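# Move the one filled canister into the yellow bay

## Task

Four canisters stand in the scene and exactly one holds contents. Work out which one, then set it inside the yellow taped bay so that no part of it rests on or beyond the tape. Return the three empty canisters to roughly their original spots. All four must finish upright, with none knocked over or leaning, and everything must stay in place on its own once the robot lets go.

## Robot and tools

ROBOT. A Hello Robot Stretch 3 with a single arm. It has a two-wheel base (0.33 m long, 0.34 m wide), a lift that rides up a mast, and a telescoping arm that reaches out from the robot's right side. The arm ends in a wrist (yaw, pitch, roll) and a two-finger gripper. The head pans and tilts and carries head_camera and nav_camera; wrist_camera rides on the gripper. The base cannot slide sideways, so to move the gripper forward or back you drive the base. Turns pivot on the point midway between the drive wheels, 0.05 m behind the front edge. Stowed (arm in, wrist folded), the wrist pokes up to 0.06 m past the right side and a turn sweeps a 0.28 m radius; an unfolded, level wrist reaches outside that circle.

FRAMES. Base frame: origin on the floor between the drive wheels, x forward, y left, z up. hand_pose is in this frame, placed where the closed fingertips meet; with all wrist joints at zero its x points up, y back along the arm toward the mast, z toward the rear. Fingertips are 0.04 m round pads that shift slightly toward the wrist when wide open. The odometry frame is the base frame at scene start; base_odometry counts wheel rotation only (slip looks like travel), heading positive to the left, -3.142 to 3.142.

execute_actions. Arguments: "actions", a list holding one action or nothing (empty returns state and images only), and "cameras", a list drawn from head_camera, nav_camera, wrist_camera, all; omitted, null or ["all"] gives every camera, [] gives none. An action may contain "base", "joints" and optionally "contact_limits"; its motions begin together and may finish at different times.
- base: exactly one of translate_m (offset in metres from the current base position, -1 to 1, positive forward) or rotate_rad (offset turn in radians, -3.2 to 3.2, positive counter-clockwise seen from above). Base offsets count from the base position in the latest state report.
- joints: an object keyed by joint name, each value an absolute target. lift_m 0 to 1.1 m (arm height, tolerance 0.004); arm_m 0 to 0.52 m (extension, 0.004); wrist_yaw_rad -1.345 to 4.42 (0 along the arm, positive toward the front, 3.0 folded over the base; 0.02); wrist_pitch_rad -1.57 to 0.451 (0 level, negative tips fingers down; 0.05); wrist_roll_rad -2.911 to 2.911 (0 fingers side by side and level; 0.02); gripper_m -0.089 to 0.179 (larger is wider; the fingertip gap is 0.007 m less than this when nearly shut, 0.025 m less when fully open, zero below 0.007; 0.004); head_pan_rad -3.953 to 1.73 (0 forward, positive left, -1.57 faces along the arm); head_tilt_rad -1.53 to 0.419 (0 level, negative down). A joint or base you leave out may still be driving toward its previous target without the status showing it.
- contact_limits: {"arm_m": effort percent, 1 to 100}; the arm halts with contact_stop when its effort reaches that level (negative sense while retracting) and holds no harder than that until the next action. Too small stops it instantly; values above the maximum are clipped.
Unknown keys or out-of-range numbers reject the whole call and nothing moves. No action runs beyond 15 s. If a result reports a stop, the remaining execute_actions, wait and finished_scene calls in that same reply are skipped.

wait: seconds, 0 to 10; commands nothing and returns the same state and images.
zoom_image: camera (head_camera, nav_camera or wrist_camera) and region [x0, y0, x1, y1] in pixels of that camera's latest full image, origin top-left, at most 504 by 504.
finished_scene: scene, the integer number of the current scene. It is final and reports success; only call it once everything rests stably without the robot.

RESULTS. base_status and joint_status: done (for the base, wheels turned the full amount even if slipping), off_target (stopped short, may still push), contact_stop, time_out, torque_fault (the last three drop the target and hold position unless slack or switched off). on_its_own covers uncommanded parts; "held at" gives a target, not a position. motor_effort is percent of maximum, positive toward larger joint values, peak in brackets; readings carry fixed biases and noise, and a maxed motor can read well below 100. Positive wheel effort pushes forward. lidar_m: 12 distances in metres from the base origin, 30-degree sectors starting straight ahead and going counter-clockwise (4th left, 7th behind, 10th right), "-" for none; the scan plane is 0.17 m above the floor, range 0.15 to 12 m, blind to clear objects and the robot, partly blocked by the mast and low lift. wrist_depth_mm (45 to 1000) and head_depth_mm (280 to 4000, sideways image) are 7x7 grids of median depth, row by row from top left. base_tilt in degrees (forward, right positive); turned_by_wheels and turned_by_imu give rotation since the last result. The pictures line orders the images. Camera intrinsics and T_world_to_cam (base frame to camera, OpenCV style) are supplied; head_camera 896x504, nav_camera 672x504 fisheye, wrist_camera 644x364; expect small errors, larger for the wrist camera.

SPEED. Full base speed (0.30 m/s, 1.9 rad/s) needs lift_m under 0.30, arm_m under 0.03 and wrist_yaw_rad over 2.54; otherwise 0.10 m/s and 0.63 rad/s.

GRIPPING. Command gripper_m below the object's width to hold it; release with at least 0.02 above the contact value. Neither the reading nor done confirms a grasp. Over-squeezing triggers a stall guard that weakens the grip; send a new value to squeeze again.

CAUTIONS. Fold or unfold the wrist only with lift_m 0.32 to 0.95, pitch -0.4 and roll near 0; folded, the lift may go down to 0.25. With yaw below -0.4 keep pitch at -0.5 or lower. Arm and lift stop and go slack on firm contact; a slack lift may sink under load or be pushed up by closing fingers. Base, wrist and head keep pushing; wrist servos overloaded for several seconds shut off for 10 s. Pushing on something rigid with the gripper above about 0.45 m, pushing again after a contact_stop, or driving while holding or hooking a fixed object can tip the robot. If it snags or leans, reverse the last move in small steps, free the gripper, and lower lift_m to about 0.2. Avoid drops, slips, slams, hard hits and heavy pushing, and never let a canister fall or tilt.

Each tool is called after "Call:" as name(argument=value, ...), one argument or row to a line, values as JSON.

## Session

Call:
execute_actions(
  actions=[
    {"joints":{"head_tilt_rad":-1.0}},
  ],
)

Scene clock: 1.10 s.
base_odometry: x=+0.000 y=+0.000 heading=+0.000 (m, m, rad; odometry frame)
turned_by_wheels: +0.000 (rad since the last result)
turned_by_imu: +0.000 (rad since the last result)
base_tilt: forward=+0.4 right=+0.3 (deg)
lidar_m: 2.10 1.17 2.06 0.90 0.86 1.68 1.66 0.78 0.79 1.78 1.16 1.15
head_depth_mm: 1899 2096 1856 1591 1401 1252 1125 / 1935 2141 1832 1589 1389 1248 1127 / 1957 2135 1823 1579 1396 1247 1124 / 2001 2173 1842 1592 1390 1238 1130 / 2041 2167 1829 1578 1394 1239 1124 / 2071 2153 1821 1580 1387 1239 1122 / 2092 2173 1777 1577 1393 1238 1120
base_status: not commanded
joint_positions: lift_m=+0.496 arm_m=-0.003 wrist_yaw_rad=+2.937 wrist_pitch_rad=-0.413 wrist_roll_rad=+0.015 gripper_m=+0.037 head_pan_rad=-0.010 head_tilt_rad=-0.987
joint_status: all done
motor_effort: left_wheel=+0(0) right_wheel=+0(0) lift_m=+31(31) arm_m=-1(1) wrist_yaw_rad=+1(1) wrist_pitch_rad=+5(5) wrist_roll_rad=+1(1) gripper_m=-1(1) head_pan_rad=+1(0) head_tilt_rad=-4(28) (%)
hand_pose: x=+0.0245 y=+0.0781 z=+0.5101 quat_wxyz=(+0.216, +0.708, +0.072, +0.669) (m; base frame)
wrist_depth_mm: - - - - - - - / 754 - - - - - - / 740 - - - - - 995 / 864 - - - - - - / 899 - 982 985 963 992 - / 788 773 - 795 836 821 828 / 669 674 677 682 675 703 710
pictures: head_camera (sideways: a quarter turn clockwise sets it upright), nav_camera (sideways: a quarter turn counterclockwise sets it upright), wrist_camera
camera_calibration (this result's frames):
head_camera: T_world_to_cam=[[-0.806974, -0.00227547, -0.590582, 0.790987], [0.0102979, 0.999786, -0.0179231, 0.0264675], [0.590497, -0.0205452, -0.806779, 1.00566], [0, 0, 0, 1]] pos_world=[0.0441961, -0.00400052, 1.27896]
nav_camera: T_world_to_cam=[[0.866039, -0.00310301, 0.499966, -0.614008], [0.0188051, -0.999071, -0.0387747, 0.0965286], [0.499622, 0.0429824, -0.865176, 1.07269], [0, 0, 0, 1]] pos_world=[-0.00600031, 0.0484269, 1.23879]
wrist_camera: T_world_to_cam=[[0.98511, -0.171722, 0.00838871, -0.0128748], [-0.0896354, -0.55462, -0.827262, 0.502876], [0.146711, 0.814192, -0.561754, 0.385521], [0, 0, 0, 1]] pos_world=[0.0011983, -0.0371937, 0.632686]
Images, in order (width x height): head_camera 896x504, nav_camera 672x504, wrist_camera 644x364.

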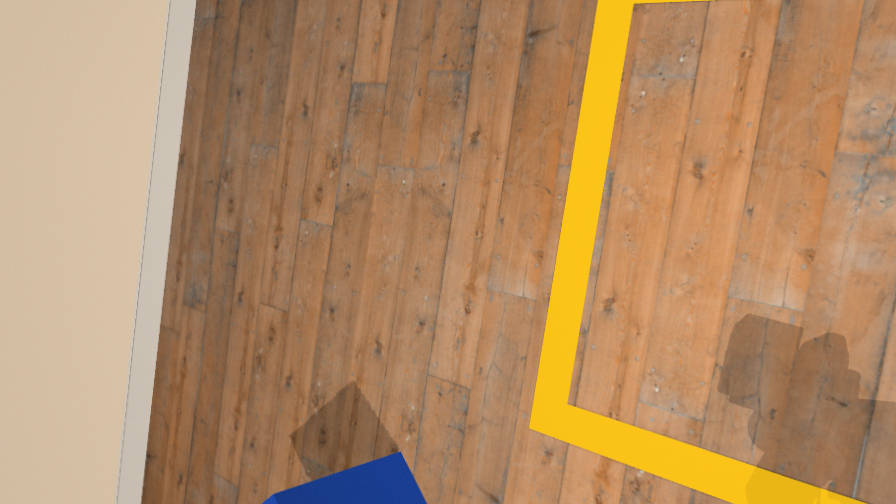

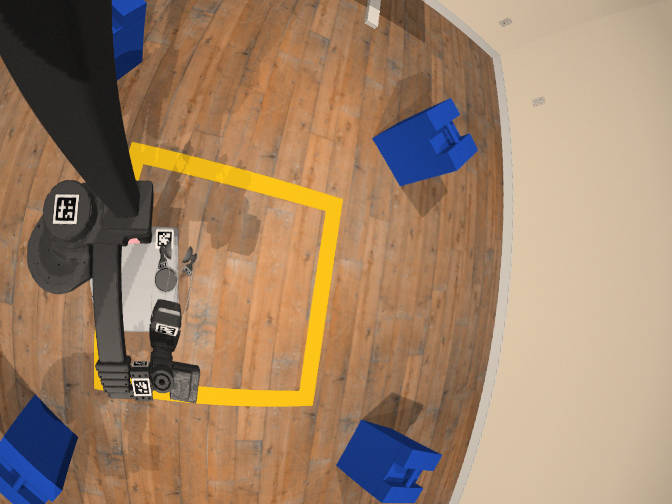

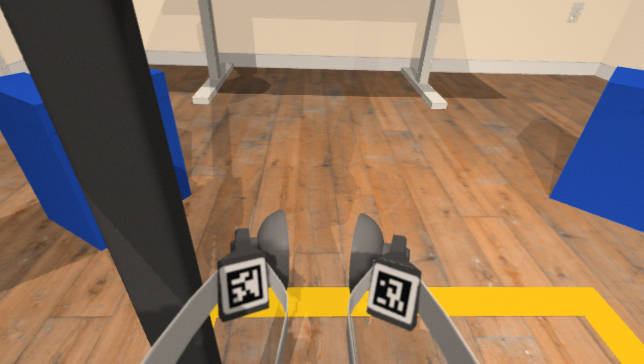

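Call:
execute_actions(
  actions=[
    {"base":{"rotate_rad":0.6},"joints":{"lift_m":0.28,"wrist_yaw_rad":3.0}},
  ],
  cameras=["head_camera","nav_camera"],
)

Scene clock: 15.87 s.
base_odometry: x=+0.000 y=+0.000 heading=+0.600 (m, m, rad; odometry frame)
turned_by_wheels: +0.600 (rad since the last result)
turned_by_imu: +0.607 (rad since the last result)
base_tilt: forward=+0.2 right=+0.3 (deg)
lidar_m: 1.17 2.06 0.85 0.78 1.66 1.66 0.78 0.79 1.78 1.15 1.15 2.10
head_depth_mm: 2102 2174 1837 1593 1412 1250 1130 / 2305 2192 1838 1587 1394 1238 1127 / 2452 2104 1526 1586 1390 1252 1121 / 2591 2117 1559 1592 1387 1238 1121 / 2667 2175 1829 1579 1394 1244 1116 / 2541 2151 1816 1586 1391 1241 1121 / 2438 2151 1815 1568 1396 1240 1118
base_status: done
joint_positions: lift_m=+0.280 arm_m=-0.003 wrist_yaw_rad=+2.998 wrist_pitch_rad=-0.414 wrist_roll_rad=+0.015 gripper_m=+0.037 head_pan_rad=-0.010 head_tilt_rad=-0.988
joint_status: all done
motor_effort: left_wheel=-3(9) right_wheel=+2(5) lift_m=+27(28) arm_m=-1(1) wrist_yaw_rad=+2(0) wrist_pitch_rad=+5(5) wrist_roll_rad=+1(1) gripper_m=-1(0) head_pan_rad=+0(0) head_tilt_rad=-4(5) (%)
hand_pose: x=+0.0109 y=+0.0804 z=+0.2938 quat_wxyz=(+0.195, +0.705, +0.094, +0.675) (m; base frame)
wrist_depth_mm: - - - 815 - - - / - - - 884 - - - / 955 - - 959 998 - - / 739 739 757 776 784 808 821 / 604 606 659 629 639 639 655 / 508 509 - 538 543 537 543 / 457 - - - 439 459 467
pictures: head_camera (sideways: a quarter turn clockwise sets it upright), nav_camera (sideways: a quarter turn counterclockwise sets it upright)
camera_calibration (this result's frames):
head_camera: T_world_to_cam=[[-0.807236, -0.00227307, -0.590225, 0.790523], [0.0102898, 0.999786, -0.0179235, 0.026468], [0.59014, -0.0205418, -0.80704, 1.006], [0, 0, 0, 1]] pos_world=[0.044186, -0.00400042, 1.27894]
nav_camera: T_world_to_cam=[[0.86626, -0.00310502, 0.499583, -0.61351], [0.018788, -0.999071, -0.0387873, 0.096545], [0.499239, 0.042986, -0.865397, 1.07298], [0, 0, 0, 1]] pos_world=[-0.00602824, 0.0484272, 1.2388]
Images, in order (width x height): head_camera 896x504, nav_camera 672x504.

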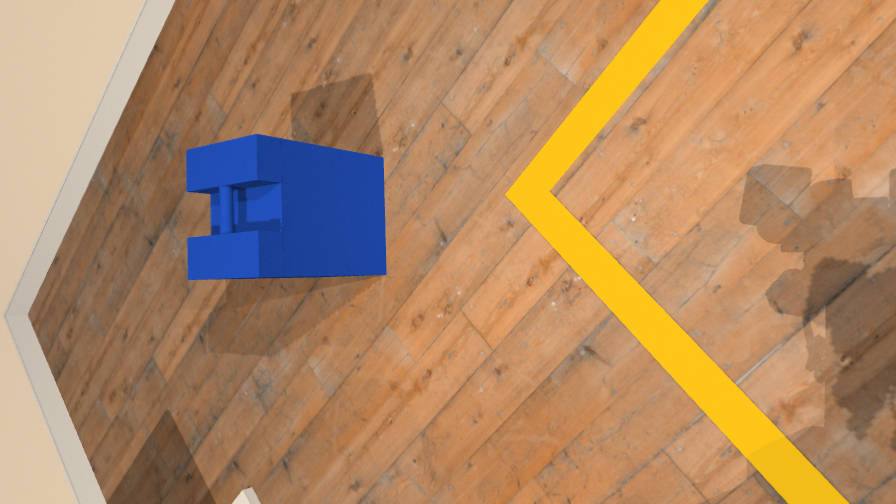

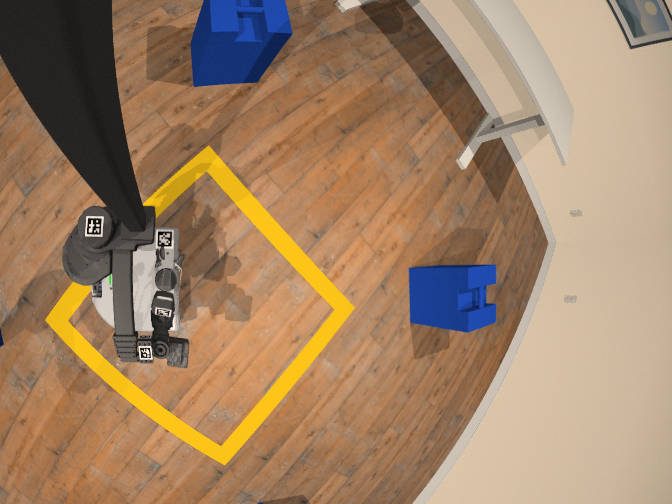

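Call:
execute_actions(
  actions=[
    {"base":{"translate_m":1.0}},
  ],
  cameras=[],
)

Call:
execute_actions(
  actions=[
    {"base":{"translate_m":0.16}},
  ],
  cameras=["nav_camera"],
)

Scene clock: 27.17 s.
base_odometry: x=+0.825 y=+0.564 heading=+0.600 (m, m, rad; odometry frame)
turned_by_wheels: +0.000 (rad since the last result)
turned_by_imu: +0.000 (rad since the last result)
base_tilt: forward=+0.2 right=+0.4 (deg)
lidar_m: 0.17 1.69 1.25 1.76 1.09 1.16 1.77 2.47 1.30 1.62 0.25 0.18
head_depth_mm: 1378 1561 1749 1587 1407 1245 1113 / 1515 1702 1811 1575 1396 871 946 / 1646 1878 1842 1593 1388 910 908 / 1782 2035 1823 1571 1395 869 875 / 1986 2143 1834 1574 1393 1225 1105 / 1891 2044 1822 1579 1377 1240 1119 / 1728 1984 1817 1568 1390 1241 1118
base_status: done
joint_positions: lift_m=+0.280 arm_m=-0.003 wrist_yaw_rad=+2.999 wrist_pitch_rad=-0.414 wrist_roll_rad=+0.015 gripper_m=+0.037 head_pan_rad=-0.010 head_tilt_rad=-0.989
joint_status: not commanded
motor_effort: left_wheel=-2(10) right_wheel=+2(8) lift_m=+28(28) arm_m=-1(1) wrist_yaw_rad=+1(1) wrist_pitch_rad=+5(5) wrist_roll_rad=+1(1) gripper_m=+0(1) head_pan_rad=+0(0) head_tilt_rad=-4(4) (%)
hand_pose: x=+0.0107 y=+0.0804 z=+0.2938 quat_wxyz=(+0.195, +0.705, +0.094, +0.675) (m; base frame)
wrist_depth_mm: - - - - - - - / - - - - - - - / 933 - 984 - - - - / 732 740 771 764 791 811 813 / 600 601 644 622 627 639 653 / 505 509 - 535 549 531 543 / 456 - - - 442 461 465
pictures: none
No camera images: the call's "cameras" was empty. Leave "cameras" out to get every camera's image.

Scene clock: 29.07 s.
base_odometry: x=+0.958 y=+0.655 heading=+0.600 (m, m, rad; odometry frame)
turned_by_wheels: +0.000 (rad since the last result)
turned_by_imu: +0.000 (rad since the last result)
base_tilt: forward=+0.3 right=+0.4 (deg)
lidar_m: - 1.58 1.15 1.77 1.20 1.20 1.93 2.58 1.40 0.20 0.15 -
head_depth_mm: 1270 1434 1636 1589 1385 1249 1111 / 1374 1555 1756 1582 1408 1248 799 / 1494 1731 1820 1568 1399 1242 828 / 1647 1921 1817 1580 1388 1244 786 / 1825 2047 1839 1583 1391 1243 1107 / 1766 1999 1821 1579 1393 1237 1114 / 1644 1845 1821 1573 1381 1243 1117
base_status: done
joint_positions: lift_m=+0.280 arm_m=-0.003 wrist_yaw_rad=+2.999 wrist_pitch_rad=-0.414 wrist_roll_rad=+0.015 gripper_m=+0.037 head_pan_rad=-0.010 head_tilt_rad=-0.989
joint_status: not commanded
motor_effort: left_wheel=-2(10) right_wheel=+10(26) lift_m=+29(29) arm_m=-1(1) wrist_yaw_rad=+1(1) wrist_pitch_rad=+5(5) wrist_roll_rad=+1(1) gripper_m=-1(0) head_pan_rad=+0(1) head_tilt_rad=-3(3) (%)
hand_pose: x=+0.0106 y=+0.0804 z=+0.2936 quat_wxyz=(+0.195, +0.705, +0.095, +0.675) (m; base frame)
wrist_depth_mm: - - - - - - - / - - - - - - - / 941 - - - - 84 80 / 741 744 762 776 790 79 62 / 599 609 644 621 632 80 57 / 505 510 - 539 114 81 58 / 458 - - - 428 82 58
pictures: nav_camera (sideways: a quarter turn counterclockwise sets it upright)
camera_calibration (this result's frames):
nav_camera: T_world_to_cam=[[0.867154, -0.00311419, 0.498031, -0.611493], [0.0187177, -0.99907, -0.0388378, 0.0966112], [0.497689, 0.0430004, -0.866289, 1.07415], [0, 0, 0, 1]] pos_world=[-0.00614116, 0.0484283, 1.23882]
Images, in order (width x height): nav_camera 672x504.

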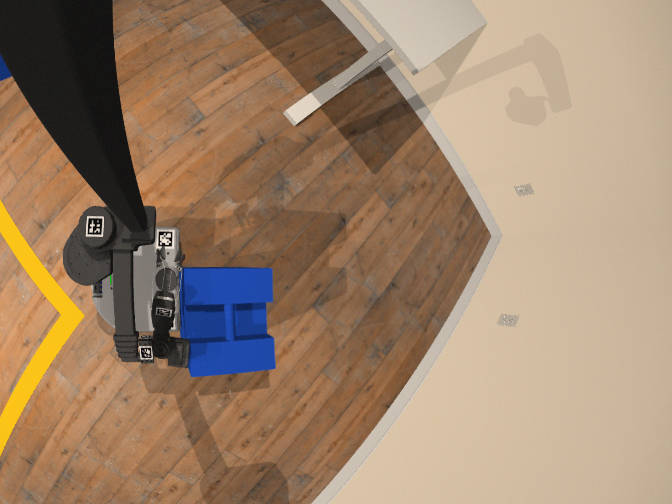

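Call:
execute_actions(
  actions=[
    {"base":{"translate_m":-0.75}},
  ],
  cameras=[],
)

Call:
execute_actions(
  actions=[
    {"base":{"rotate_rad":1.6}},
  ],
  cameras=["head_camera","nav_camera"],
)

Scene clock: 42.97 s.
base_odometry: x=+0.338 y=+0.232 heading=+0.599 (m, m, rad; odometry frame)
turned_by_wheels: +0.000 (rad since the last result)
turned_by_imu: -0.002 (rad since the last result)
base_tilt: forward=+0.2 right=+0.4 (deg)
lidar_m: 0.80 1.71 1.85 0.84 0.85 1.96 1.19 2.06 1.25 1.11 1.81 0.83
head_depth_mm: 1835 2008 1838 1590 1401 1257 1124 / 1988 2127 1843 1534 1399 1252 1130 / 2151 2157 1333 1278 1403 1246 1128 / 2356 2166 1280 1280 1393 1244 1123 / 2443 2174 1825 1572 1384 1240 1120 / 2368 2157 1817 1579 1391 1243 1122 / 2174 2165 1801 1572 1392 1236 1110
base_status: done
joint_positions: lift_m=+0.280 arm_m=-0.003 wrist_yaw_rad=+2.999 wrist_pitch_rad=-0.414 wrist_roll_rad=+0.015 gripper_m=+0.037 head_pan_rad=-0.010 head_tilt_rad=-0.989
joint_status: not commanded
motor_effort: left_wheel=-2(13) right_wheel=+1(5) lift_m=+29(29) arm_m=-1(1) wrist_yaw_rad=+1(0) wrist_pitch_rad=+5(5) wrist_roll_rad=+1(1) gripper_m=+0(1) head_pan_rad=+0(0) head_tilt_rad=-3(4) (%)
hand_pose: x=+0.0106 y=+0.0804 z=+0.2936 quat_wxyz=(+0.195, +0.705, +0.095, +0.675) (m; base frame)
wrist_depth_mm: - - 822 - - - - / - - 907 - - - - / 948 - 938 - - - - / 737 744 760 775 794 798 817 / 601 602 645 630 638 637 651 / 509 510 - 539 547 537 545 / 456 - - - 444 459 463
pictures: none
No camera images: the call's "cameras" was empty. Leave "cameras" out to get every camera's image.

Scene clock: 45.40 s.
base_odometry: x=+0.338 y=+0.232 heading=+2.199 (m, m, rad; odometry frame)
turned_by_wheels: +1.600 (rad since the last result)
turned_by_imu: +1.612 (rad since the last result)
base_tilt: forward=+0.3 right=+0.3 (deg)
lidar_m: 0.84 0.85 1.96 1.19 2.07 1.22 1.11 1.81 0.83 0.80 1.71 1.85
head_depth_mm: 2090 2040 1823 1600 1396 1243 1119 / 2321 2155 1831 1572 1392 1244 1126 / 2469 2171 1837 1579 1390 1239 1117 / 2553 2141 1832 1580 1395 1246 1115 / 2361 2148 1306 1369 1383 1241 1121 / 2156 2166 1332 1292 1388 1234 1120 / 1981 2089 1728 1516 1376 1236 1118
base_status: done
joint_positions: lift_m=+0.280 arm_m=-0.003 wrist_yaw_rad=+2.999 wrist_pitch_rad=-0.414 wrist_roll_rad=+0.015 gripper_m=+0.037 head_pan_rad=-0.010 head_tilt_rad=-0.989
joint_status: not commanded
motor_effort: left_wheel=-2(11) right_wheel=+2(11) lift_m=+29(28) arm_m=-1(1) wrist_yaw_rad=+2(1) wrist_pitch_rad=+5(5) wrist_roll_rad=+1(1) gripper_m=+0(0) head_pan_rad=+0(0) head_tilt_rad=-3(3) (%)
hand_pose: x=+0.0106 y=+0.0804 z=+0.2936 quat_wxyz=(+0.195, +0.705, +0.095, +0.675) (m; base frame)
wrist_depth_mm: - - - - - - - / - - - - - - - / 933 - 999 - - - - / 739 748 754 780 789 803 828 / 607 604 642 624 632 641 644 / 507 508 - 536 547 540 542 / 456 - - - 442 460 462
pictures: head_camera (sideways: a quarter turn clockwise sets it upright), nav_camera (sideways: a quarter turn counterclockwise sets it upright)
camera_calibration (this result's frames):
head_camera: T_world_to_cam=[[-0.808291, -0.0022625, -0.588779, 0.788646], [0.0102584, 0.999787, -0.0179249, 0.02647], [0.588694, -0.0205284, -0.808096, 1.00738], [0, 0, 0, 1]] pos_world=[0.0441448, -0.00400005, 1.27887]
nav_camera: T_world_to_cam=[[0.867154, -0.00311408, 0.498031, -0.611494], [0.0187179, -0.99907, -0.0388378, 0.0966112], [0.497689, 0.0430004, -0.866289, 1.07415], [0, 0, 0, 1]] pos_world=[-0.00614115, 0.0484283, 1.23882]
Images, in order (width x height): head_camera 896x504, nav_camera 672x504.

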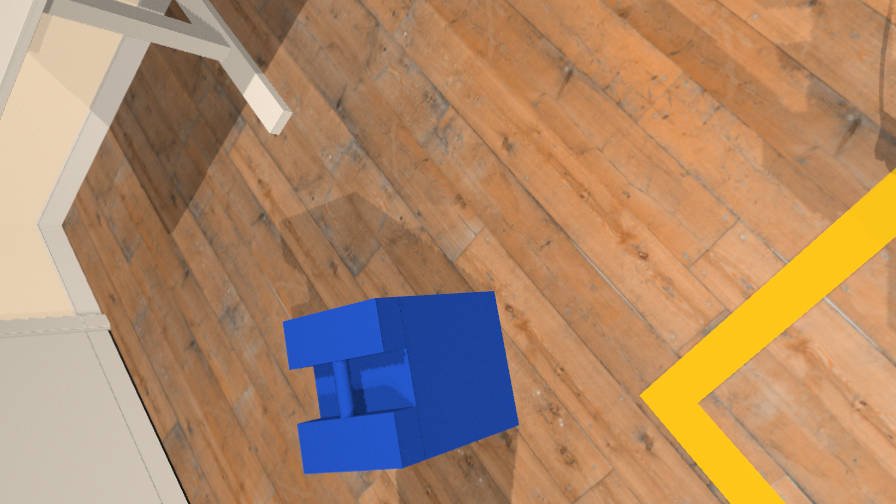

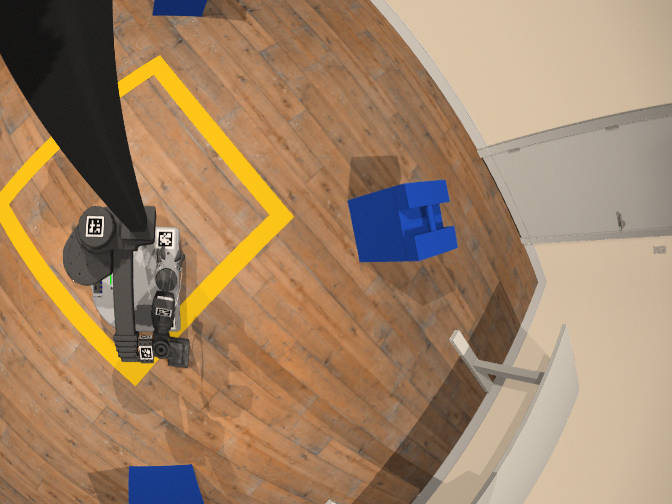

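Call:
execute_actions(
  actions=[
    {"base":{"rotate_rad":0.2}},
  ],
  cameras=[],
)

Call:
execute_actions(
  actions=[
    {"base":{"translate_m":0.6}},
  ],
  cameras=["nav_camera"],
)

Scene clock: 57.97 s.
base_odometry: x=+0.338 y=+0.232 heading=+2.399 (m, m, rad; odometry frame)
turned_by_wheels: +0.200 (rad since the last result)
turned_by_imu: +0.201 (rad since the last result)
base_tilt: forward=+0.3 right=+0.4 (deg)
lidar_m: 0.85 1.95 2.00 1.19 2.07 1.11 1.22 1.81 0.80 0.80 1.71 1.85
head_depth_mm: 2443 2174 1852 1585 1407 1249 1126 / 2467 2186 1850 1576 1403 1247 1125 / 2369 2171 1789 1549 1385 1238 1127 / 2190 2171 1308 1345 1390 1251 1120 / 2042 2168 1301 1345 1384 1239 1119 / 1937 2101 1806 1568 1382 1242 1118 / 1849 2050 1813 1574 1389 1227 1116
base_status: done
joint_positions: lift_m=+0.280 arm_m=-0.003 wrist_yaw_rad=+2.999 wrist_pitch_rad=-0.414 wrist_roll_rad=+0.015 gripper_m=+0.037 head_pan_rad=-0.010 head_tilt_rad=-0.989
joint_status: not commanded
motor_effort: left_wheel=-2(13) right_wheel=+2(7) lift_m=+28(29) arm_m=-1(1) wrist_yaw_rad=+1(1) wrist_pitch_rad=+5(5) wrist_roll_rad=+1(1) gripper_m=+0(1) head_pan_rad=+0(0) head_tilt_rad=-3(3) (%)
hand_pose: x=+0.0106 y=+0.0804 z=+0.2936 quat_wxyz=(+0.195, +0.705, +0.095, +0.675) (m; base frame)
wrist_depth_mm: - - - - - - - / - - - - - - - / 961 - 997 - - - - / 741 750 765 774 788 807 821 / 598 607 645 626 637 645 648 / 504 511 - 534 542 536 542 / 458 - - - 440 462 467
pictures: none
No camera images: the call's "cameras" was empty. Leave "cameras" out to get every camera's image.

Scene clock: 61.60 s.
base_odometry: x=-0.104 y=+0.637 heading=+2.399 (m, m, rad; odometry frame)
turned_by_wheels: +0.000 (rad since the last result)
turned_by_imu: +0.000 (rad since the last result)
base_tilt: forward=+0.2 right=+0.4 (deg)
lidar_m: 0.24 0.25 1.49 1.39 1.23 1.74 1.69 1.11 1.08 1.60 1.76 0.26
head_depth_mm: 2005 2141 1837 1587 1397 1250 1128 / 1879 2128 1843 1591 1398 1250 1129 / 1717 1999 1842 1583 1395 1210 1108 / 1617 1895 1812 1571 1021 898 1091 / 1512 1750 1807 1575 1394 899 1092 / 1420 1638 1772 1574 1357 881 1105 / 1350 1540 1735 1568 1380 1234 1117
base_status: done
joint_positions: lift_m=+0.280 arm_m=-0.003 wrist_yaw_rad=+2.999 wrist_pitch_rad=-0.414 wrist_roll_rad=+0.015 gripper_m=+0.037 head_pan_rad=-0.010 head_tilt_rad=-0.989
joint_status: not commanded
motor_effort: left_wheel=-2(9) right_wheel=+2(8) lift_m=+29(29) arm_m=-1(1) wrist_yaw_rad=+0(1) wrist_pitch_rad=+5(5) wrist_roll_rad=+1(1) gripper_m=-1(1) head_pan_rad=+0(0) head_tilt_rad=-4(4) (%)
hand_pose: x=+0.0106 y=+0.0804 z=+0.2936 quat_wxyz=(+0.195, +0.705, +0.095, +0.675) (m; base frame)
wrist_depth_mm: - - - - - - - / - - - - - - - / 945 - - - - - 259 / 734 749 771 772 782 801 261 / 599 606 645 628 641 608 263 / 506 510 - 539 542 374 266 / 453 - - - 441 376 270
pictures: nav_camera (sideways: a quarter turn counterclockwise sets it upright)
camera_calibration (this result's frames):
nav_camera: T_world_to_cam=[[0.867154, -0.00311447, 0.498031, -0.611494], [0.0187174, -0.99907, -0.0388378, 0.0966112], [0.497689, 0.0430002, -0.866289, 1.07415], [0, 0, 0, 1]] pos_world=[-0.00614113, 0.0484283, 1.23882]
Images, in order (width x height): nav_camera 672x504.

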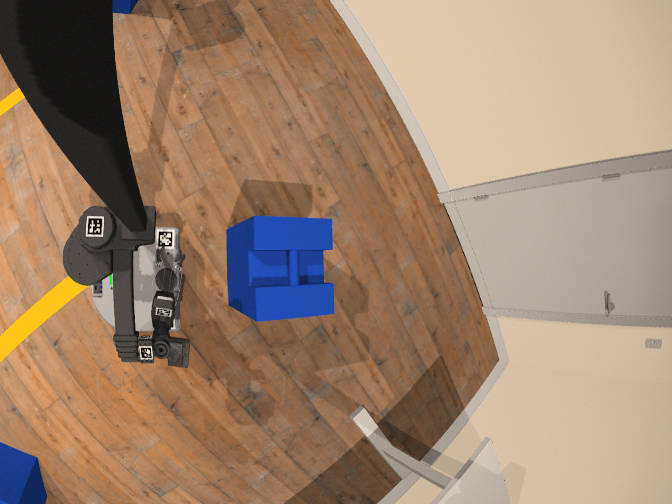

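Call:
execute_actions(
  actions=[
    {"base":{"translate_m":0.23}},
  ],
  cameras=["nav_camera"],
)

Scene clock: 67.83 s.
base_odometry: x=-0.273 y=+0.793 heading=+2.399 (m, m, rad; odometry frame)
turned_by_wheels: +0.000 (rad since the last result)
turned_by_imu: +0.000 (rad since the last result)
base_tilt: forward=+0.3 right=+0.3 (deg)
lidar_m: - - 0.15 1.70 2.53 1.99 1.92 1.26 1.45 1.62 1.66 -
head_depth_mm: 1748 2027 1823 1586 1401 1247 1123 / 1611 1933 1828 1586 1405 1248 1124 / 1488 1744 1817 1580 1390 1248 806 / 1387 1624 1774 1579 1387 1252 806 / 1311 1516 1737 1589 1393 1236 816 / 1220 1410 1656 1564 1397 1221 783 / 1158 1313 1542 1577 1386 1235 1118
base_status: done
joint_positions: lift_m=+0.280 arm_m=-0.003 wrist_yaw_rad=+3.008 wrist_pitch_rad=-0.415 wrist_roll_rad=+0.015 gripper_m=+0.037 head_pan_rad=-0.010 head_tilt_rad=-0.989
joint_status: not commanded
motor_effort: left_wheel=-1(12) right_wheel=+2(7) lift_m=+29(29) arm_m=-1(1) wrist_yaw_rad=-7(7) wrist_pitch_rad=+5(5) wrist_roll_rad=+1(1) gripper_m=+2(2) head_pan_rad=+0(0) head_tilt_rad=-4(3) (%)
hand_pose: x=+0.0087 y=+0.0805 z=+0.2935 quat_wxyz=(+0.193, +0.705, +0.098, +0.676) (m; base frame)
wrist_depth_mm: - - - - 207 216 227 / - - - - 145 143 148 / 961 - - 997 160 158 164 / 740 743 761 770 167 168 175 / 603 603 634 615 150 140 141 / 507 510 - 539 125 117 115 / 454 - - - 174 101 62
pictures: nav_camera (sideways: a quarter turn counterclockwise sets it upright)
camera_calibration (this result's frames):
nav_camera: T_world_to_cam=[[0.867178, -0.00311453, 0.497988, -0.611437], [0.0187157, -0.99907, -0.0388392, 0.096613], [0.497646, 0.0430007, -0.866314, 1.07418], [0, 0, 0, 1]] pos_world=[-0.00614429, 0.0484283, 1.23882]
Images, in order (width x height): nav_camera 672x504.

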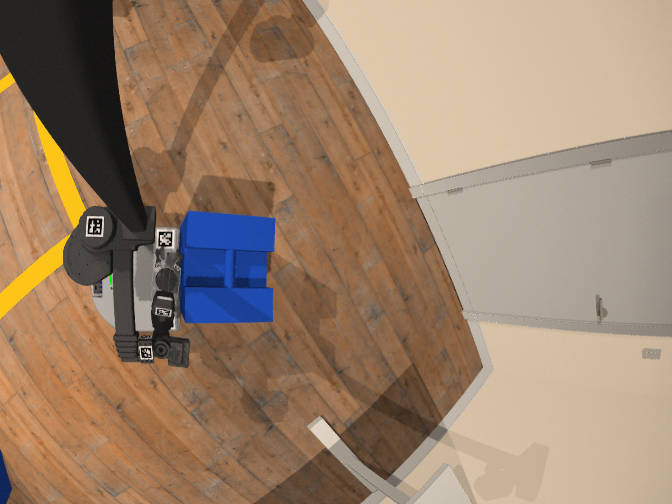

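Call:
execute_actions(
  actions=[
    {"base":{"translate_m":-0.45}},
  ],
  cameras=[],
)

Call:
execute_actions(
  actions=[
    {"base":{"rotate_rad":1.75},"joints":{"head_tilt_rad":-0.8}},
  ],
  cameras=["head_camera"],
)

Scene clock: 89.53 s.
base_odometry: x=+0.058 y=+0.488 heading=+2.399 (m, m, rad; odometry frame)
turned_by_wheels: +0.000 (rad since the last result)
turned_by_imu: -0.001 (rad since the last result)
base_tilt: forward=+0.2 right=+0.3 (deg)
lidar_m: 0.50 0.52 1.68 1.18 1.23 1.49 1.48 1.05 0.95 1.61 1.89 1.53
head_depth_mm: 2198 2190 1845 1586 1397 1246 1130 / 2136 2193 1833 1577 1394 1247 1128 / 1945 2145 1833 1579 1358 1249 1131 / 1817 2068 1836 1127 1075 1240 1115 / 1695 1975 1823 1132 1072 1247 1119 / 1614 1849 1809 1570 1349 1239 1118 / 1524 1743 1808 1574 1385 1239 1118
base_status: done
joint_positions: lift_m=+0.280 arm_m=-0.003 wrist_yaw_rad=+3.001 wrist_pitch_rad=-0.415 wrist_roll_rad=+0.015 gripper_m=+0.037 head_pan_rad=-0.010 head_tilt_rad=-0.989
joint_status: not commanded
motor_effort: left_wheel=-2(11) right_wheel=+1(5) lift_m=+28(29) arm_m=-1(2) wrist_yaw_rad=-1(8) wrist_pitch_rad=+5(5) wrist_roll_rad=+1(1) gripper_m=-1(2) head_pan_rad=+1(0) head_tilt_rad=-3(4) (%)
hand_pose: x=+0.0103 y=+0.0803 z=+0.2935 quat_wxyz=(+0.195, +0.705, +0.096, +0.675) (m; base frame)
wrist_depth_mm: - - - - - - - / - - - - - - - / 955 - 984 - - - - / 739 730 763 773 777 792 803 / 593 603 642 624 638 641 648 / 504 512 - 535 547 532 541 / 454 - - - 442 461 467
pictures: none
No camera images: the call's "cameras" was empty. Leave "cameras" out to get every camera's image.

Scene clock: 91.90 s.
base_odometry: x=+0.058 y=+0.488 heading=-2.134 (m, m, rad; odometry frame)
turned_by_wheels: +1.750 (rad since the last result)
turned_by_imu: +1.763 (rad since the last result)
base_tilt: forward=+0.3 right=+0.4 (deg)
lidar_m: 1.19 2.27 1.48 2.16 0.96 0.95 1.62 1.54 0.50 0.50 1.64 1.77
head_depth_mm: 2211 2353 2357 1902 1573 1346 1177 / 2558 2703 2328 1877 1559 1348 1184 / 2832 3016 2338 1892 1574 1341 1187 / 2795 3009 1635 1588 1563 1338 1181 / 2667 2893 2363 1690 1563 1347 1173 / 2518 2354 2339 1888 1561 1340 1173 / 1963 2164 2329 1852 1552 1335 1167
base_status: done
joint_positions: lift_m=+0.280 arm_m=-0.003 wrist_yaw_rad=+3.001 wrist_pitch_rad=-0.415 wrist_roll_rad=+0.015 gripper_m=+0.037 head_pan_rad=-0.010 head_tilt_rad=-0.803
joint_status: all done
motor_effort: left_wheel=-2(13) right_wheel=+2(11) lift_m=+29(29) arm_m=-2(2) wrist_yaw_rad=-1(1) wrist_pitch_rad=+5(6) wrist_roll_rad=+1(1) gripper_m=+0(0) head_pan_rad=+1(0) head_tilt_rad=+1(13) (%)
hand_pose: x=+0.0103 y=+0.0803 z=+0.2935 quat_wxyz=(+0.195, +0.705, +0.096, +0.675) (m; base frame)
wrist_depth_mm: - - - - - - - / 882 - - - - - - / 873 - 995 - - - - / 739 727 762 770 785 804 816 / 607 601 645 623 634 635 654 / 506 512 - 536 544 533 541 / 456 - - - 441 462 465
pictures: head_camera (sideways: a quarter turn clockwise sets it upright)
camera_calibration (this result's frames):
head_camera: T_world_to_cam=[[-0.685042, -0.00343138, -0.728495, 0.969949], [0.0135735, 0.999755, -0.017473, 0.0258657], [0.728377, -0.021858, -0.684828, 0.84623], [0, 0, 0, 1]] pos_world=[0.047731, -0.00403426, 1.28658]
Images, in order (width x height): head_camera 896x504.

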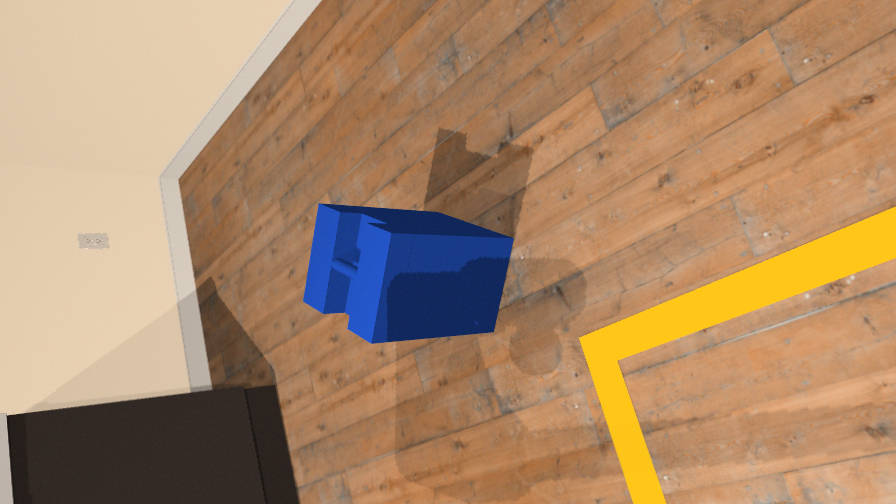

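Call:
execute_actions(
  actions=[
    {"base":{"translate_m":0.98}},
  ],
  cameras=[],
)

Call:
execute_actions(
  actions=[
    {"base":{"translate_m":0.2},"joints":{"head_tilt_rad":-1.2}},
  ],
  cameras=["nav_camera"],
)

Scene clock: 105.00 s.
base_odometry: x=-0.465 y=-0.340 heading=-2.134 (m, m, rad; odometry frame)
turned_by_wheels: +0.000 (rad since the last result)
turned_by_imu: +0.000 (rad since the last result)
base_tilt: forward=+0.3 right=+0.4 (deg)
lidar_m: 0.21 0.24 1.48 1.37 1.40 1.79 2.60 1.03 1.60 1.26 1.25 0.21
head_depth_mm: 1698 1807 1934 1883 1576 1348 1177 / 1931 2098 2204 1892 1574 1351 1182 / 1979 2257 2333 1887 1581 1354 1134 / 1888 2143 2304 1871 1585 951 873 / 1816 2035 2251 1888 1564 942 826 / 1750 1954 2174 1866 1570 1347 931 / 1691 1870 1557 1726 1560 1333 1167
base_status: done
joint_positions: lift_m=+0.280 arm_m=-0.003 wrist_yaw_rad=+3.001 wrist_pitch_rad=-0.415 wrist_roll_rad=+0.015 gripper_m=+0.037 head_pan_rad=-0.010 head_tilt_rad=-0.802
joint_status: not commanded
motor_effort: left_wheel=-2(9) right_wheel=+1(8) lift_m=+28(28) arm_m=-2(2) wrist_yaw_rad=-1(1) wrist_pitch_rad=+5(5) wrist_roll_rad=+1(1) gripper_m=-1(0) head_pan_rad=+0(0) head_tilt_rad=+0(1) (%)
hand_pose: x=+0.0103 y=+0.0803 z=+0.2935 quat_wxyz=(+0.195, +0.705, +0.095, +0.675) (m; base frame)
wrist_depth_mm: - - - - - - - / - - - - - - - / 938 - 998 - - - - / 733 725 762 777 788 806 284 / 598 602 644 622 636 642 277 / 503 513 - 540 549 518 272 / 455 - - - 440 412 265
pictures: none
No camera images: the call's "cameras" was empty. Leave "cameras" out to get every camera's image.

Scene clock: 107.60 s.
base_odometry: x=-0.572 y=-0.509 heading=-2.134 (m, m, rad; odometry frame)
turned_by_wheels: +0.000 (rad since the last result)
turned_by_imu: +0.000 (rad since the last result)
base_tilt: forward=+0.3 right=+0.4 (deg)
lidar_m: - - 0.15 1.40 1.41 1.97 2.79 1.21 1.50 1.19 1.17 -
head_depth_mm: 1740 1693 1543 1399 1289 1198 1117 / 1875 1694 1530 1398 1289 1202 - / 1886 1688 1535 1405 1264 1185 - / 1880 1700 1532 1397 921 840 - / 1847 1665 1525 1397 929 849 - / 1813 1684 1524 1395 1278 1153 1121 / 1783 1629 1516 1389 1289 1188 1118
base_status: done
joint_positions: lift_m=+0.280 arm_m=-0.003 wrist_yaw_rad=+3.001 wrist_pitch_rad=-0.415 wrist_roll_rad=+0.015 gripper_m=+0.037 head_pan_rad=-0.009 head_tilt_rad=-1.186
joint_status: all done
motor_effort: left_wheel=-2(11) right_wheel=+2(8) lift_m=+29(29) arm_m=-2(2) wrist_yaw_rad=+0(0) wrist_pitch_rad=+5(5) wrist_roll_rad=+1(1) gripper_m=+0(0) head_pan_rad=+0(0) head_tilt_rad=-4(21) (%)
hand_pose: x=+0.0103 y=+0.0803 z=+0.2935 quat_wxyz=(+0.195, +0.705, +0.095, +0.675) (m; base frame)
wrist_depth_mm: - - - - - - 940 / - - - - - 127 118 / 948 - - - 234 110 80 / 735 722 761 769 225 108 71 / 597 605 641 622 190 106 70 / 507 508 - 542 163 105 70 / 458 - - - 238 103 69
pictures: nav_camera (sideways: a quarter turn counterclockwise sets it upright)
camera_calibration (this result's frames):
nav_camera: T_world_to_cam=[[0.947801, -0.00387514, 0.31884, -0.378594], [0.0105841, -0.998993, -0.0436045, 0.102856], [0.318688, 0.044703, -0.946805, 1.17983], [0, 0, 0, 1]] pos_world=[-0.0182547, 0.0485432, 1.24227]
Images, in order (width x height): nav_camera 672x504.

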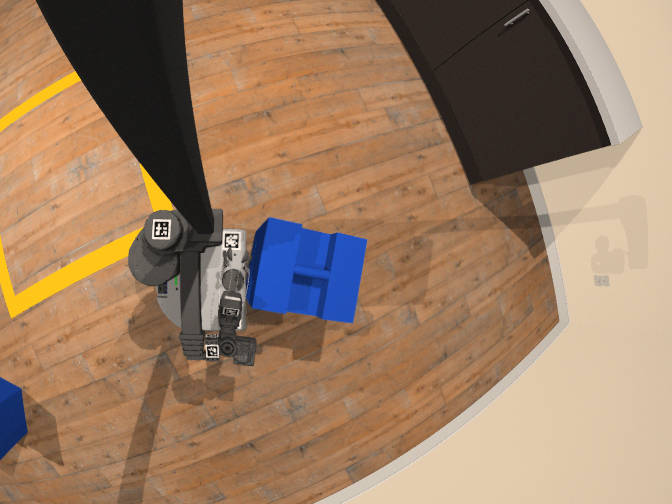

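Call:
execute_actions(
  actions=[
    {"base":{"translate_m":-0.3}},
  ],
  cameras=[],
)

Call:
execute_actions(
  actions=[
    {"base":{"rotate_rad":1.65},"joints":{"head_tilt_rad":-0.75}},
  ],
  cameras=["head_camera"],
)

Scene clock: 119.33 s.
base_odometry: x=-0.412 y=-0.255 heading=-2.135 (m, m, rad; odometry frame)
turned_by_wheels: +0.000 (rad since the last result)
turned_by_imu: -0.001 (rad since the last result)
base_tilt: forward=+0.2 right=+0.3 (deg)
lidar_m: 0.35 0.39 1.57 1.36 2.49 1.70 2.50 0.95 1.65 1.31 1.29 1.39
head_depth_mm: 1824 1683 1533 1400 1285 1199 1112 / 1878 1691 1544 1408 1288 1191 - / 1870 1700 1524 1382 1294 1199 - / 1861 1687 1534 974 1251 1193 - / 1868 1692 1497 971 1247 1197 - / 1884 1690 1528 1396 1277 1186 1132 / 1567 1675 1516 1396 1288 1185 1115
base_status: done
joint_positions: lift_m=+0.280 arm_m=-0.003 wrist_yaw_rad=+3.001 wrist_pitch_rad=-0.415 wrist_roll_rad=+0.015 gripper_m=+0.037 head_pan_rad=-0.010 head_tilt_rad=-1.186
joint_status: not commanded
motor_effort: left_wheel=-2(12) right_wheel=+1(7) lift_m=+29(29) arm_m=-1(2) wrist_yaw_rad=-1(1) wrist_pitch_rad=+5(5) wrist_roll_rad=+1(1) gripper_m=-1(1) head_pan_rad=+0(1) head_tilt_rad=-4(4) (%)
hand_pose: x=+0.0103 y=+0.0803 z=+0.2935 quat_wxyz=(+0.195, +0.705, +0.095, +0.675) (m; base frame)
wrist_depth_mm: - - - - - - - / - - - - - - - / 958 - 988 - - - - / 734 741 756 787 779 805 824 / 600 601 636 621 637 637 647 / 502 510 - 537 550 532 523 / 458 - - - 442 460 434
pictures: none
No camera images: the call's "cameras" was empty. Leave "cameras" out to get every camera's image.

Scene clock: 121.80 s.
base_odometry: x=-0.412 y=-0.255 heading=-0.485 (m, m, rad; odometry frame)
turned_by_wheels: +1.650 (rad since the last result)
turned_by_imu: +1.662 (rad since the last result)
base_tilt: forward=+0.2 right=+0.4 (deg)
lidar_m: 1.36 2.48 1.70 2.49 1.09 1.56 1.30 1.29 1.44 0.35 0.41 1.63
head_depth_mm: 2559 2858 2573 2000 1635 1395 1201 / 2482 2758 2544 1987 1649 1387 1202 / 2342 2678 2534 1974 1628 1387 1197 / 2271 2567 2518 1726 1635 1382 1195 / 2220 2500 2510 1763 1630 1377 1192 / 2146 2383 2512 1977 1612 1380 1189 / 2078 2299 2463 1965 1620 1372 1195
base_status: done
joint_positions: lift_m=+0.280 arm_m=-0.003 wrist_yaw_rad=+3.001 wrist_pitch_rad=-0.415 wrist_roll_rad=+0.015 gripper_m=+0.037 head_pan_rad=-0.010 head_tilt_rad=-0.753
joint_status: all done
motor_effort: left_wheel=-2(12) right_wheel=+2(10) lift_m=+28(29) arm_m=-2(2) wrist_yaw_rad=+0(1) wrist_pitch_rad=+5(5) wrist_roll_rad=+1(1) gripper_m=+0(0) head_pan_rad=+0(0) head_tilt_rad=+1(17) (%)
hand_pose: x=+0.0103 y=+0.0803 z=+0.2935 quat_wxyz=(+0.195, +0.705, +0.095, +0.675) (m; base frame)
wrist_depth_mm: 754 - - - - - - / 815 - - - - - - / 891 - - 995 - - - / 742 720 760 773 793 796 810 / 596 601 640 627 625 642 650 / 502 510 - 533 550 534 544 / 456 - - - 443 460 460
pictures: head_camera (sideways: a quarter turn clockwise sets it upright)
camera_calibration (this result's frames):
head_camera: T_world_to_cam=[[-0.64827, -0.00377801, -0.761402, 1.01261], [0.014435, 0.999747, -0.0172509, 0.0255724], [0.761274, -0.0221741, -0.648051, 0.798192], [0, 0, 0, 1]] pos_world=[0.048434, -0.00404113, 1.28872]
Images, in order (width x height): head_camera 896x504.

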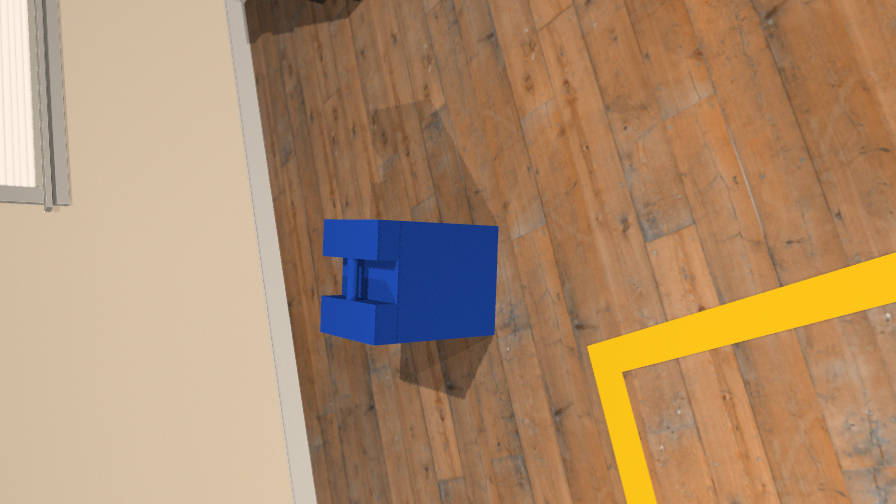

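Centred about y=+0.06, face at 1.36.

Call:
execute_actions(
  actions=[
    {"base":{"rotate_rad":0.035}},
  ],
  cameras=[],
)

Call:
execute_actions(
  actions=[
    {"base":{"translate_m":1.0}},
  ],
  cameras=[],
)

Call:
execute_actions(
  actions=[
    {"base":{"translate_m":0.35},"joints":{"head_tilt_rad":-1.2}},
  ],
  cameras=["nav_camera"],
)

Scene clock: 129.23 s.
base_odometry: x=-0.412 y=-0.255 heading=-0.450 (m, m, rad; odometry frame)
turned_by_wheels: +0.035 (rad since the last result)
turned_by_imu: +0.035 (rad since the last result)
base_tilt: forward=+0.2 right=+0.3 (deg)
lidar_m: 1.36 2.48 1.70 2.50 1.14 1.53 1.29 1.29 0.36 0.35 0.42 1.65
head_depth_mm: 2462 2799 2547 1988 1635 1388 1210 / 2392 2702 2534 1992 1640 1393 1201 / 2314 2616 2514 1938 1641 1390 1197 / 2260 2527 2559 1726 1638 1379 1194 / 2190 2432 2514 1875 1627 1380 1199 / 2140 2386 2558 1973 1635 1380 1199 / 2097 2299 2462 1949 1627 1365 1192
base_status: done
joint_positions: lift_m=+0.280 arm_m=-0.003 wrist_yaw_rad=+3.001 wrist_pitch_rad=-0.415 wrist_roll_rad=+0.015 gripper_m=+0.037 head_pan_rad=-0.010 head_tilt_rad=-0.753
joint_status: not commanded
motor_effort: left_wheel=-2(13) right_wheel=+2(8) lift_m=+28(28) arm_m=-2(2) wrist_yaw_rad=+0(0) wrist_pitch_rad=+5(5) wrist_roll_rad=+1(1) gripper_m=-1(1) head_pan_rad=+1(1) head_tilt_rad=+1(1) (%)
hand_pose: x=+0.0103 y=+0.0803 z=+0.2935 quat_wxyz=(+0.195, +0.705, +0.095, +0.675) (m; base frame)
wrist_depth_mm: 777 - - - - - - / 858 - - - - - - / 897 - - - - - - / 729 727 768 768 783 785 822 / 601 609 639 623 633 639 652 / 508 512 - 533 549 532 540 / 455 - - - 444 464 461
pictures: none
No camera images: the call's "cameras" was empty. Leave "cameras" out to get every camera's image.

Scene clock: 134.33 s.
base_odometry: x=+0.489 y=-0.690 heading=-0.450 (m, m, rad; odometry frame)
turned_by_wheels: +0.000 (rad since the last result)
turned_by_imu: +0.000 (rad since the last result)
base_tilt: forward=+0.3 right=+0.3 (deg)
lidar_m: 0.36 0.39 1.73 1.36 2.78 1.67 2.26 0.96 1.39 1.16 1.16 0.37
head_depth_mm: 1497 1691 1936 1981 1646 1384 1198 / 1440 1640 1892 1996 1640 1394 1204 / 1410 1591 1806 1962 1641 993 859 / 1361 1538 1737 1920 1626 1039 900 / 1332 1490 1682 1868 1632 968 877 / 1295 1448 1636 1841 1632 1382 1148 / 1262 1402 1576 1787 1611 1369 1191
base_status: done
joint_positions: lift_m=+0.280 arm_m=-0.003 wrist_yaw_rad=+3.001 wrist_pitch_rad=-0.415 wrist_roll_rad=+0.015 gripper_m=+0.037 head_pan_rad=-0.010 head_tilt_rad=-0.753
joint_status: not commanded
motor_effort: left_wheel=-3(10) right_wheel=+2(9) lift_m=+29(28) arm_m=-2(2) wrist_yaw_rad=+0(0) wrist_pitch_rad=+5(5) wrist_roll_rad=+1(1) gripper_m=-1(0) head_pan_rad=+0(1) head_tilt_rad=+1(1) (%)
hand_pose: x=+0.0103 y=+0.0803 z=+0.2935 quat_wxyz=(+0.195, +0.705, +0.095, +0.675) (m; base frame)
wrist_depth_mm: - - - - - - - / - - - - - - - / 940 - - - - - - / 738 726 759 772 782 808 824 / 604 601 643 623 641 637 654 / 506 508 - 545 550 533 540 / 454 - - - 442 460 437
pictures: none
No camera images: the call's "cameras" was empty. Leave "cameras" out to get every camera's image.

Scene clock: 137.23 s.
base_odometry: x=+0.804 y=-0.842 heading=-0.450 (m, m, rad; odometry frame)
turned_by_wheels: +0.000 (rad since the last result)
turned_by_imu: +0.000 (rad since the last result)
base_tilt: forward=+0.2 right=+0.3 (deg)
lidar_m: - - 1.98 1.38 1.46 1.98 1.42 1.29 1.25 1.06 1.05 -
head_depth_mm: 1439 1672 1547 1410 1288 1204 1115 / 1399 1648 1533 1406 1291 1187 - / 1350 1621 1537 1395 897 834 - / 1292 1566 1523 1394 966 881 - / 1249 1514 1524 1402 905 847 - / 1208 1466 1526 1398 1283 1168 1126 / 1167 1407 1512 1385 1280 1191 1108
base_status: done
joint_positions: lift_m=+0.280 arm_m=-0.003 wrist_yaw_rad=+3.005 wrist_pitch_rad=-0.415 wrist_roll_rad=+0.015 gripper_m=+0.037 head_pan_rad=-0.009 head_tilt_rad=-1.186
joint_status: all done
motor_effort: left_wheel=-1(8) right_wheel=+2(8) lift_m=+29(29) arm_m=-2(2) wrist_yaw_rad=-5(4) wrist_pitch_rad=+5(6) wrist_roll_rad=+1(1) gripper_m=+1(1) head_pan_rad=+0(1) head_tilt_rad=-4(21) (%)
hand_pose: x=+0.0094 y=+0.0804 z=+0.2934 quat_wxyz=(+0.194, +0.705, +0.097, +0.675) (m; base frame)
wrist_depth_mm: - - - - - - 980 / - - - - 148 115 118 / 948 - - - 150 110 114 / 737 731 766 769 151 122 127 / 605 603 637 633 139 134 137 / 506 515 - 543 128 117 118 / 456 - - - 176 102 102
pictures: nav_camera (sideways: a quarter turn counterclockwise sets it upright)
camera_calibration (this result's frames):
nav_camera: T_world_to_cam=[[0.947791, -0.00386928, 0.318869, -0.378632], [0.0105915, -0.998993, -0.0436039, 0.102855], [0.318717, 0.0447047, -0.946795, 1.17982], [0, 0, 0, 1]] pos_world=[-0.0182532, 0.0485431, 1.24226]
Images, in order (width x height): nav_camera 672x504.

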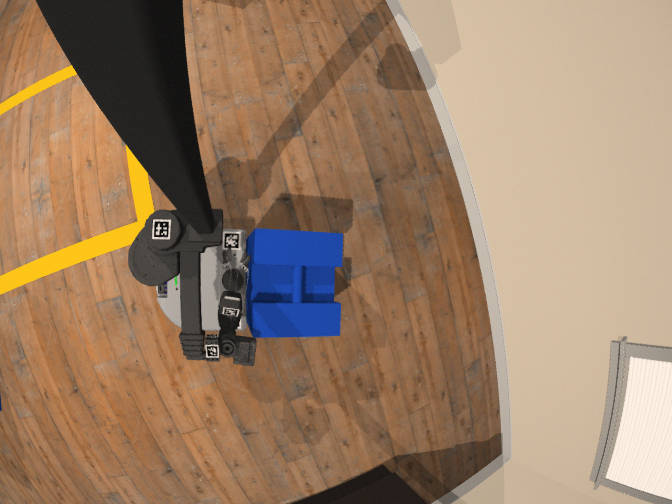

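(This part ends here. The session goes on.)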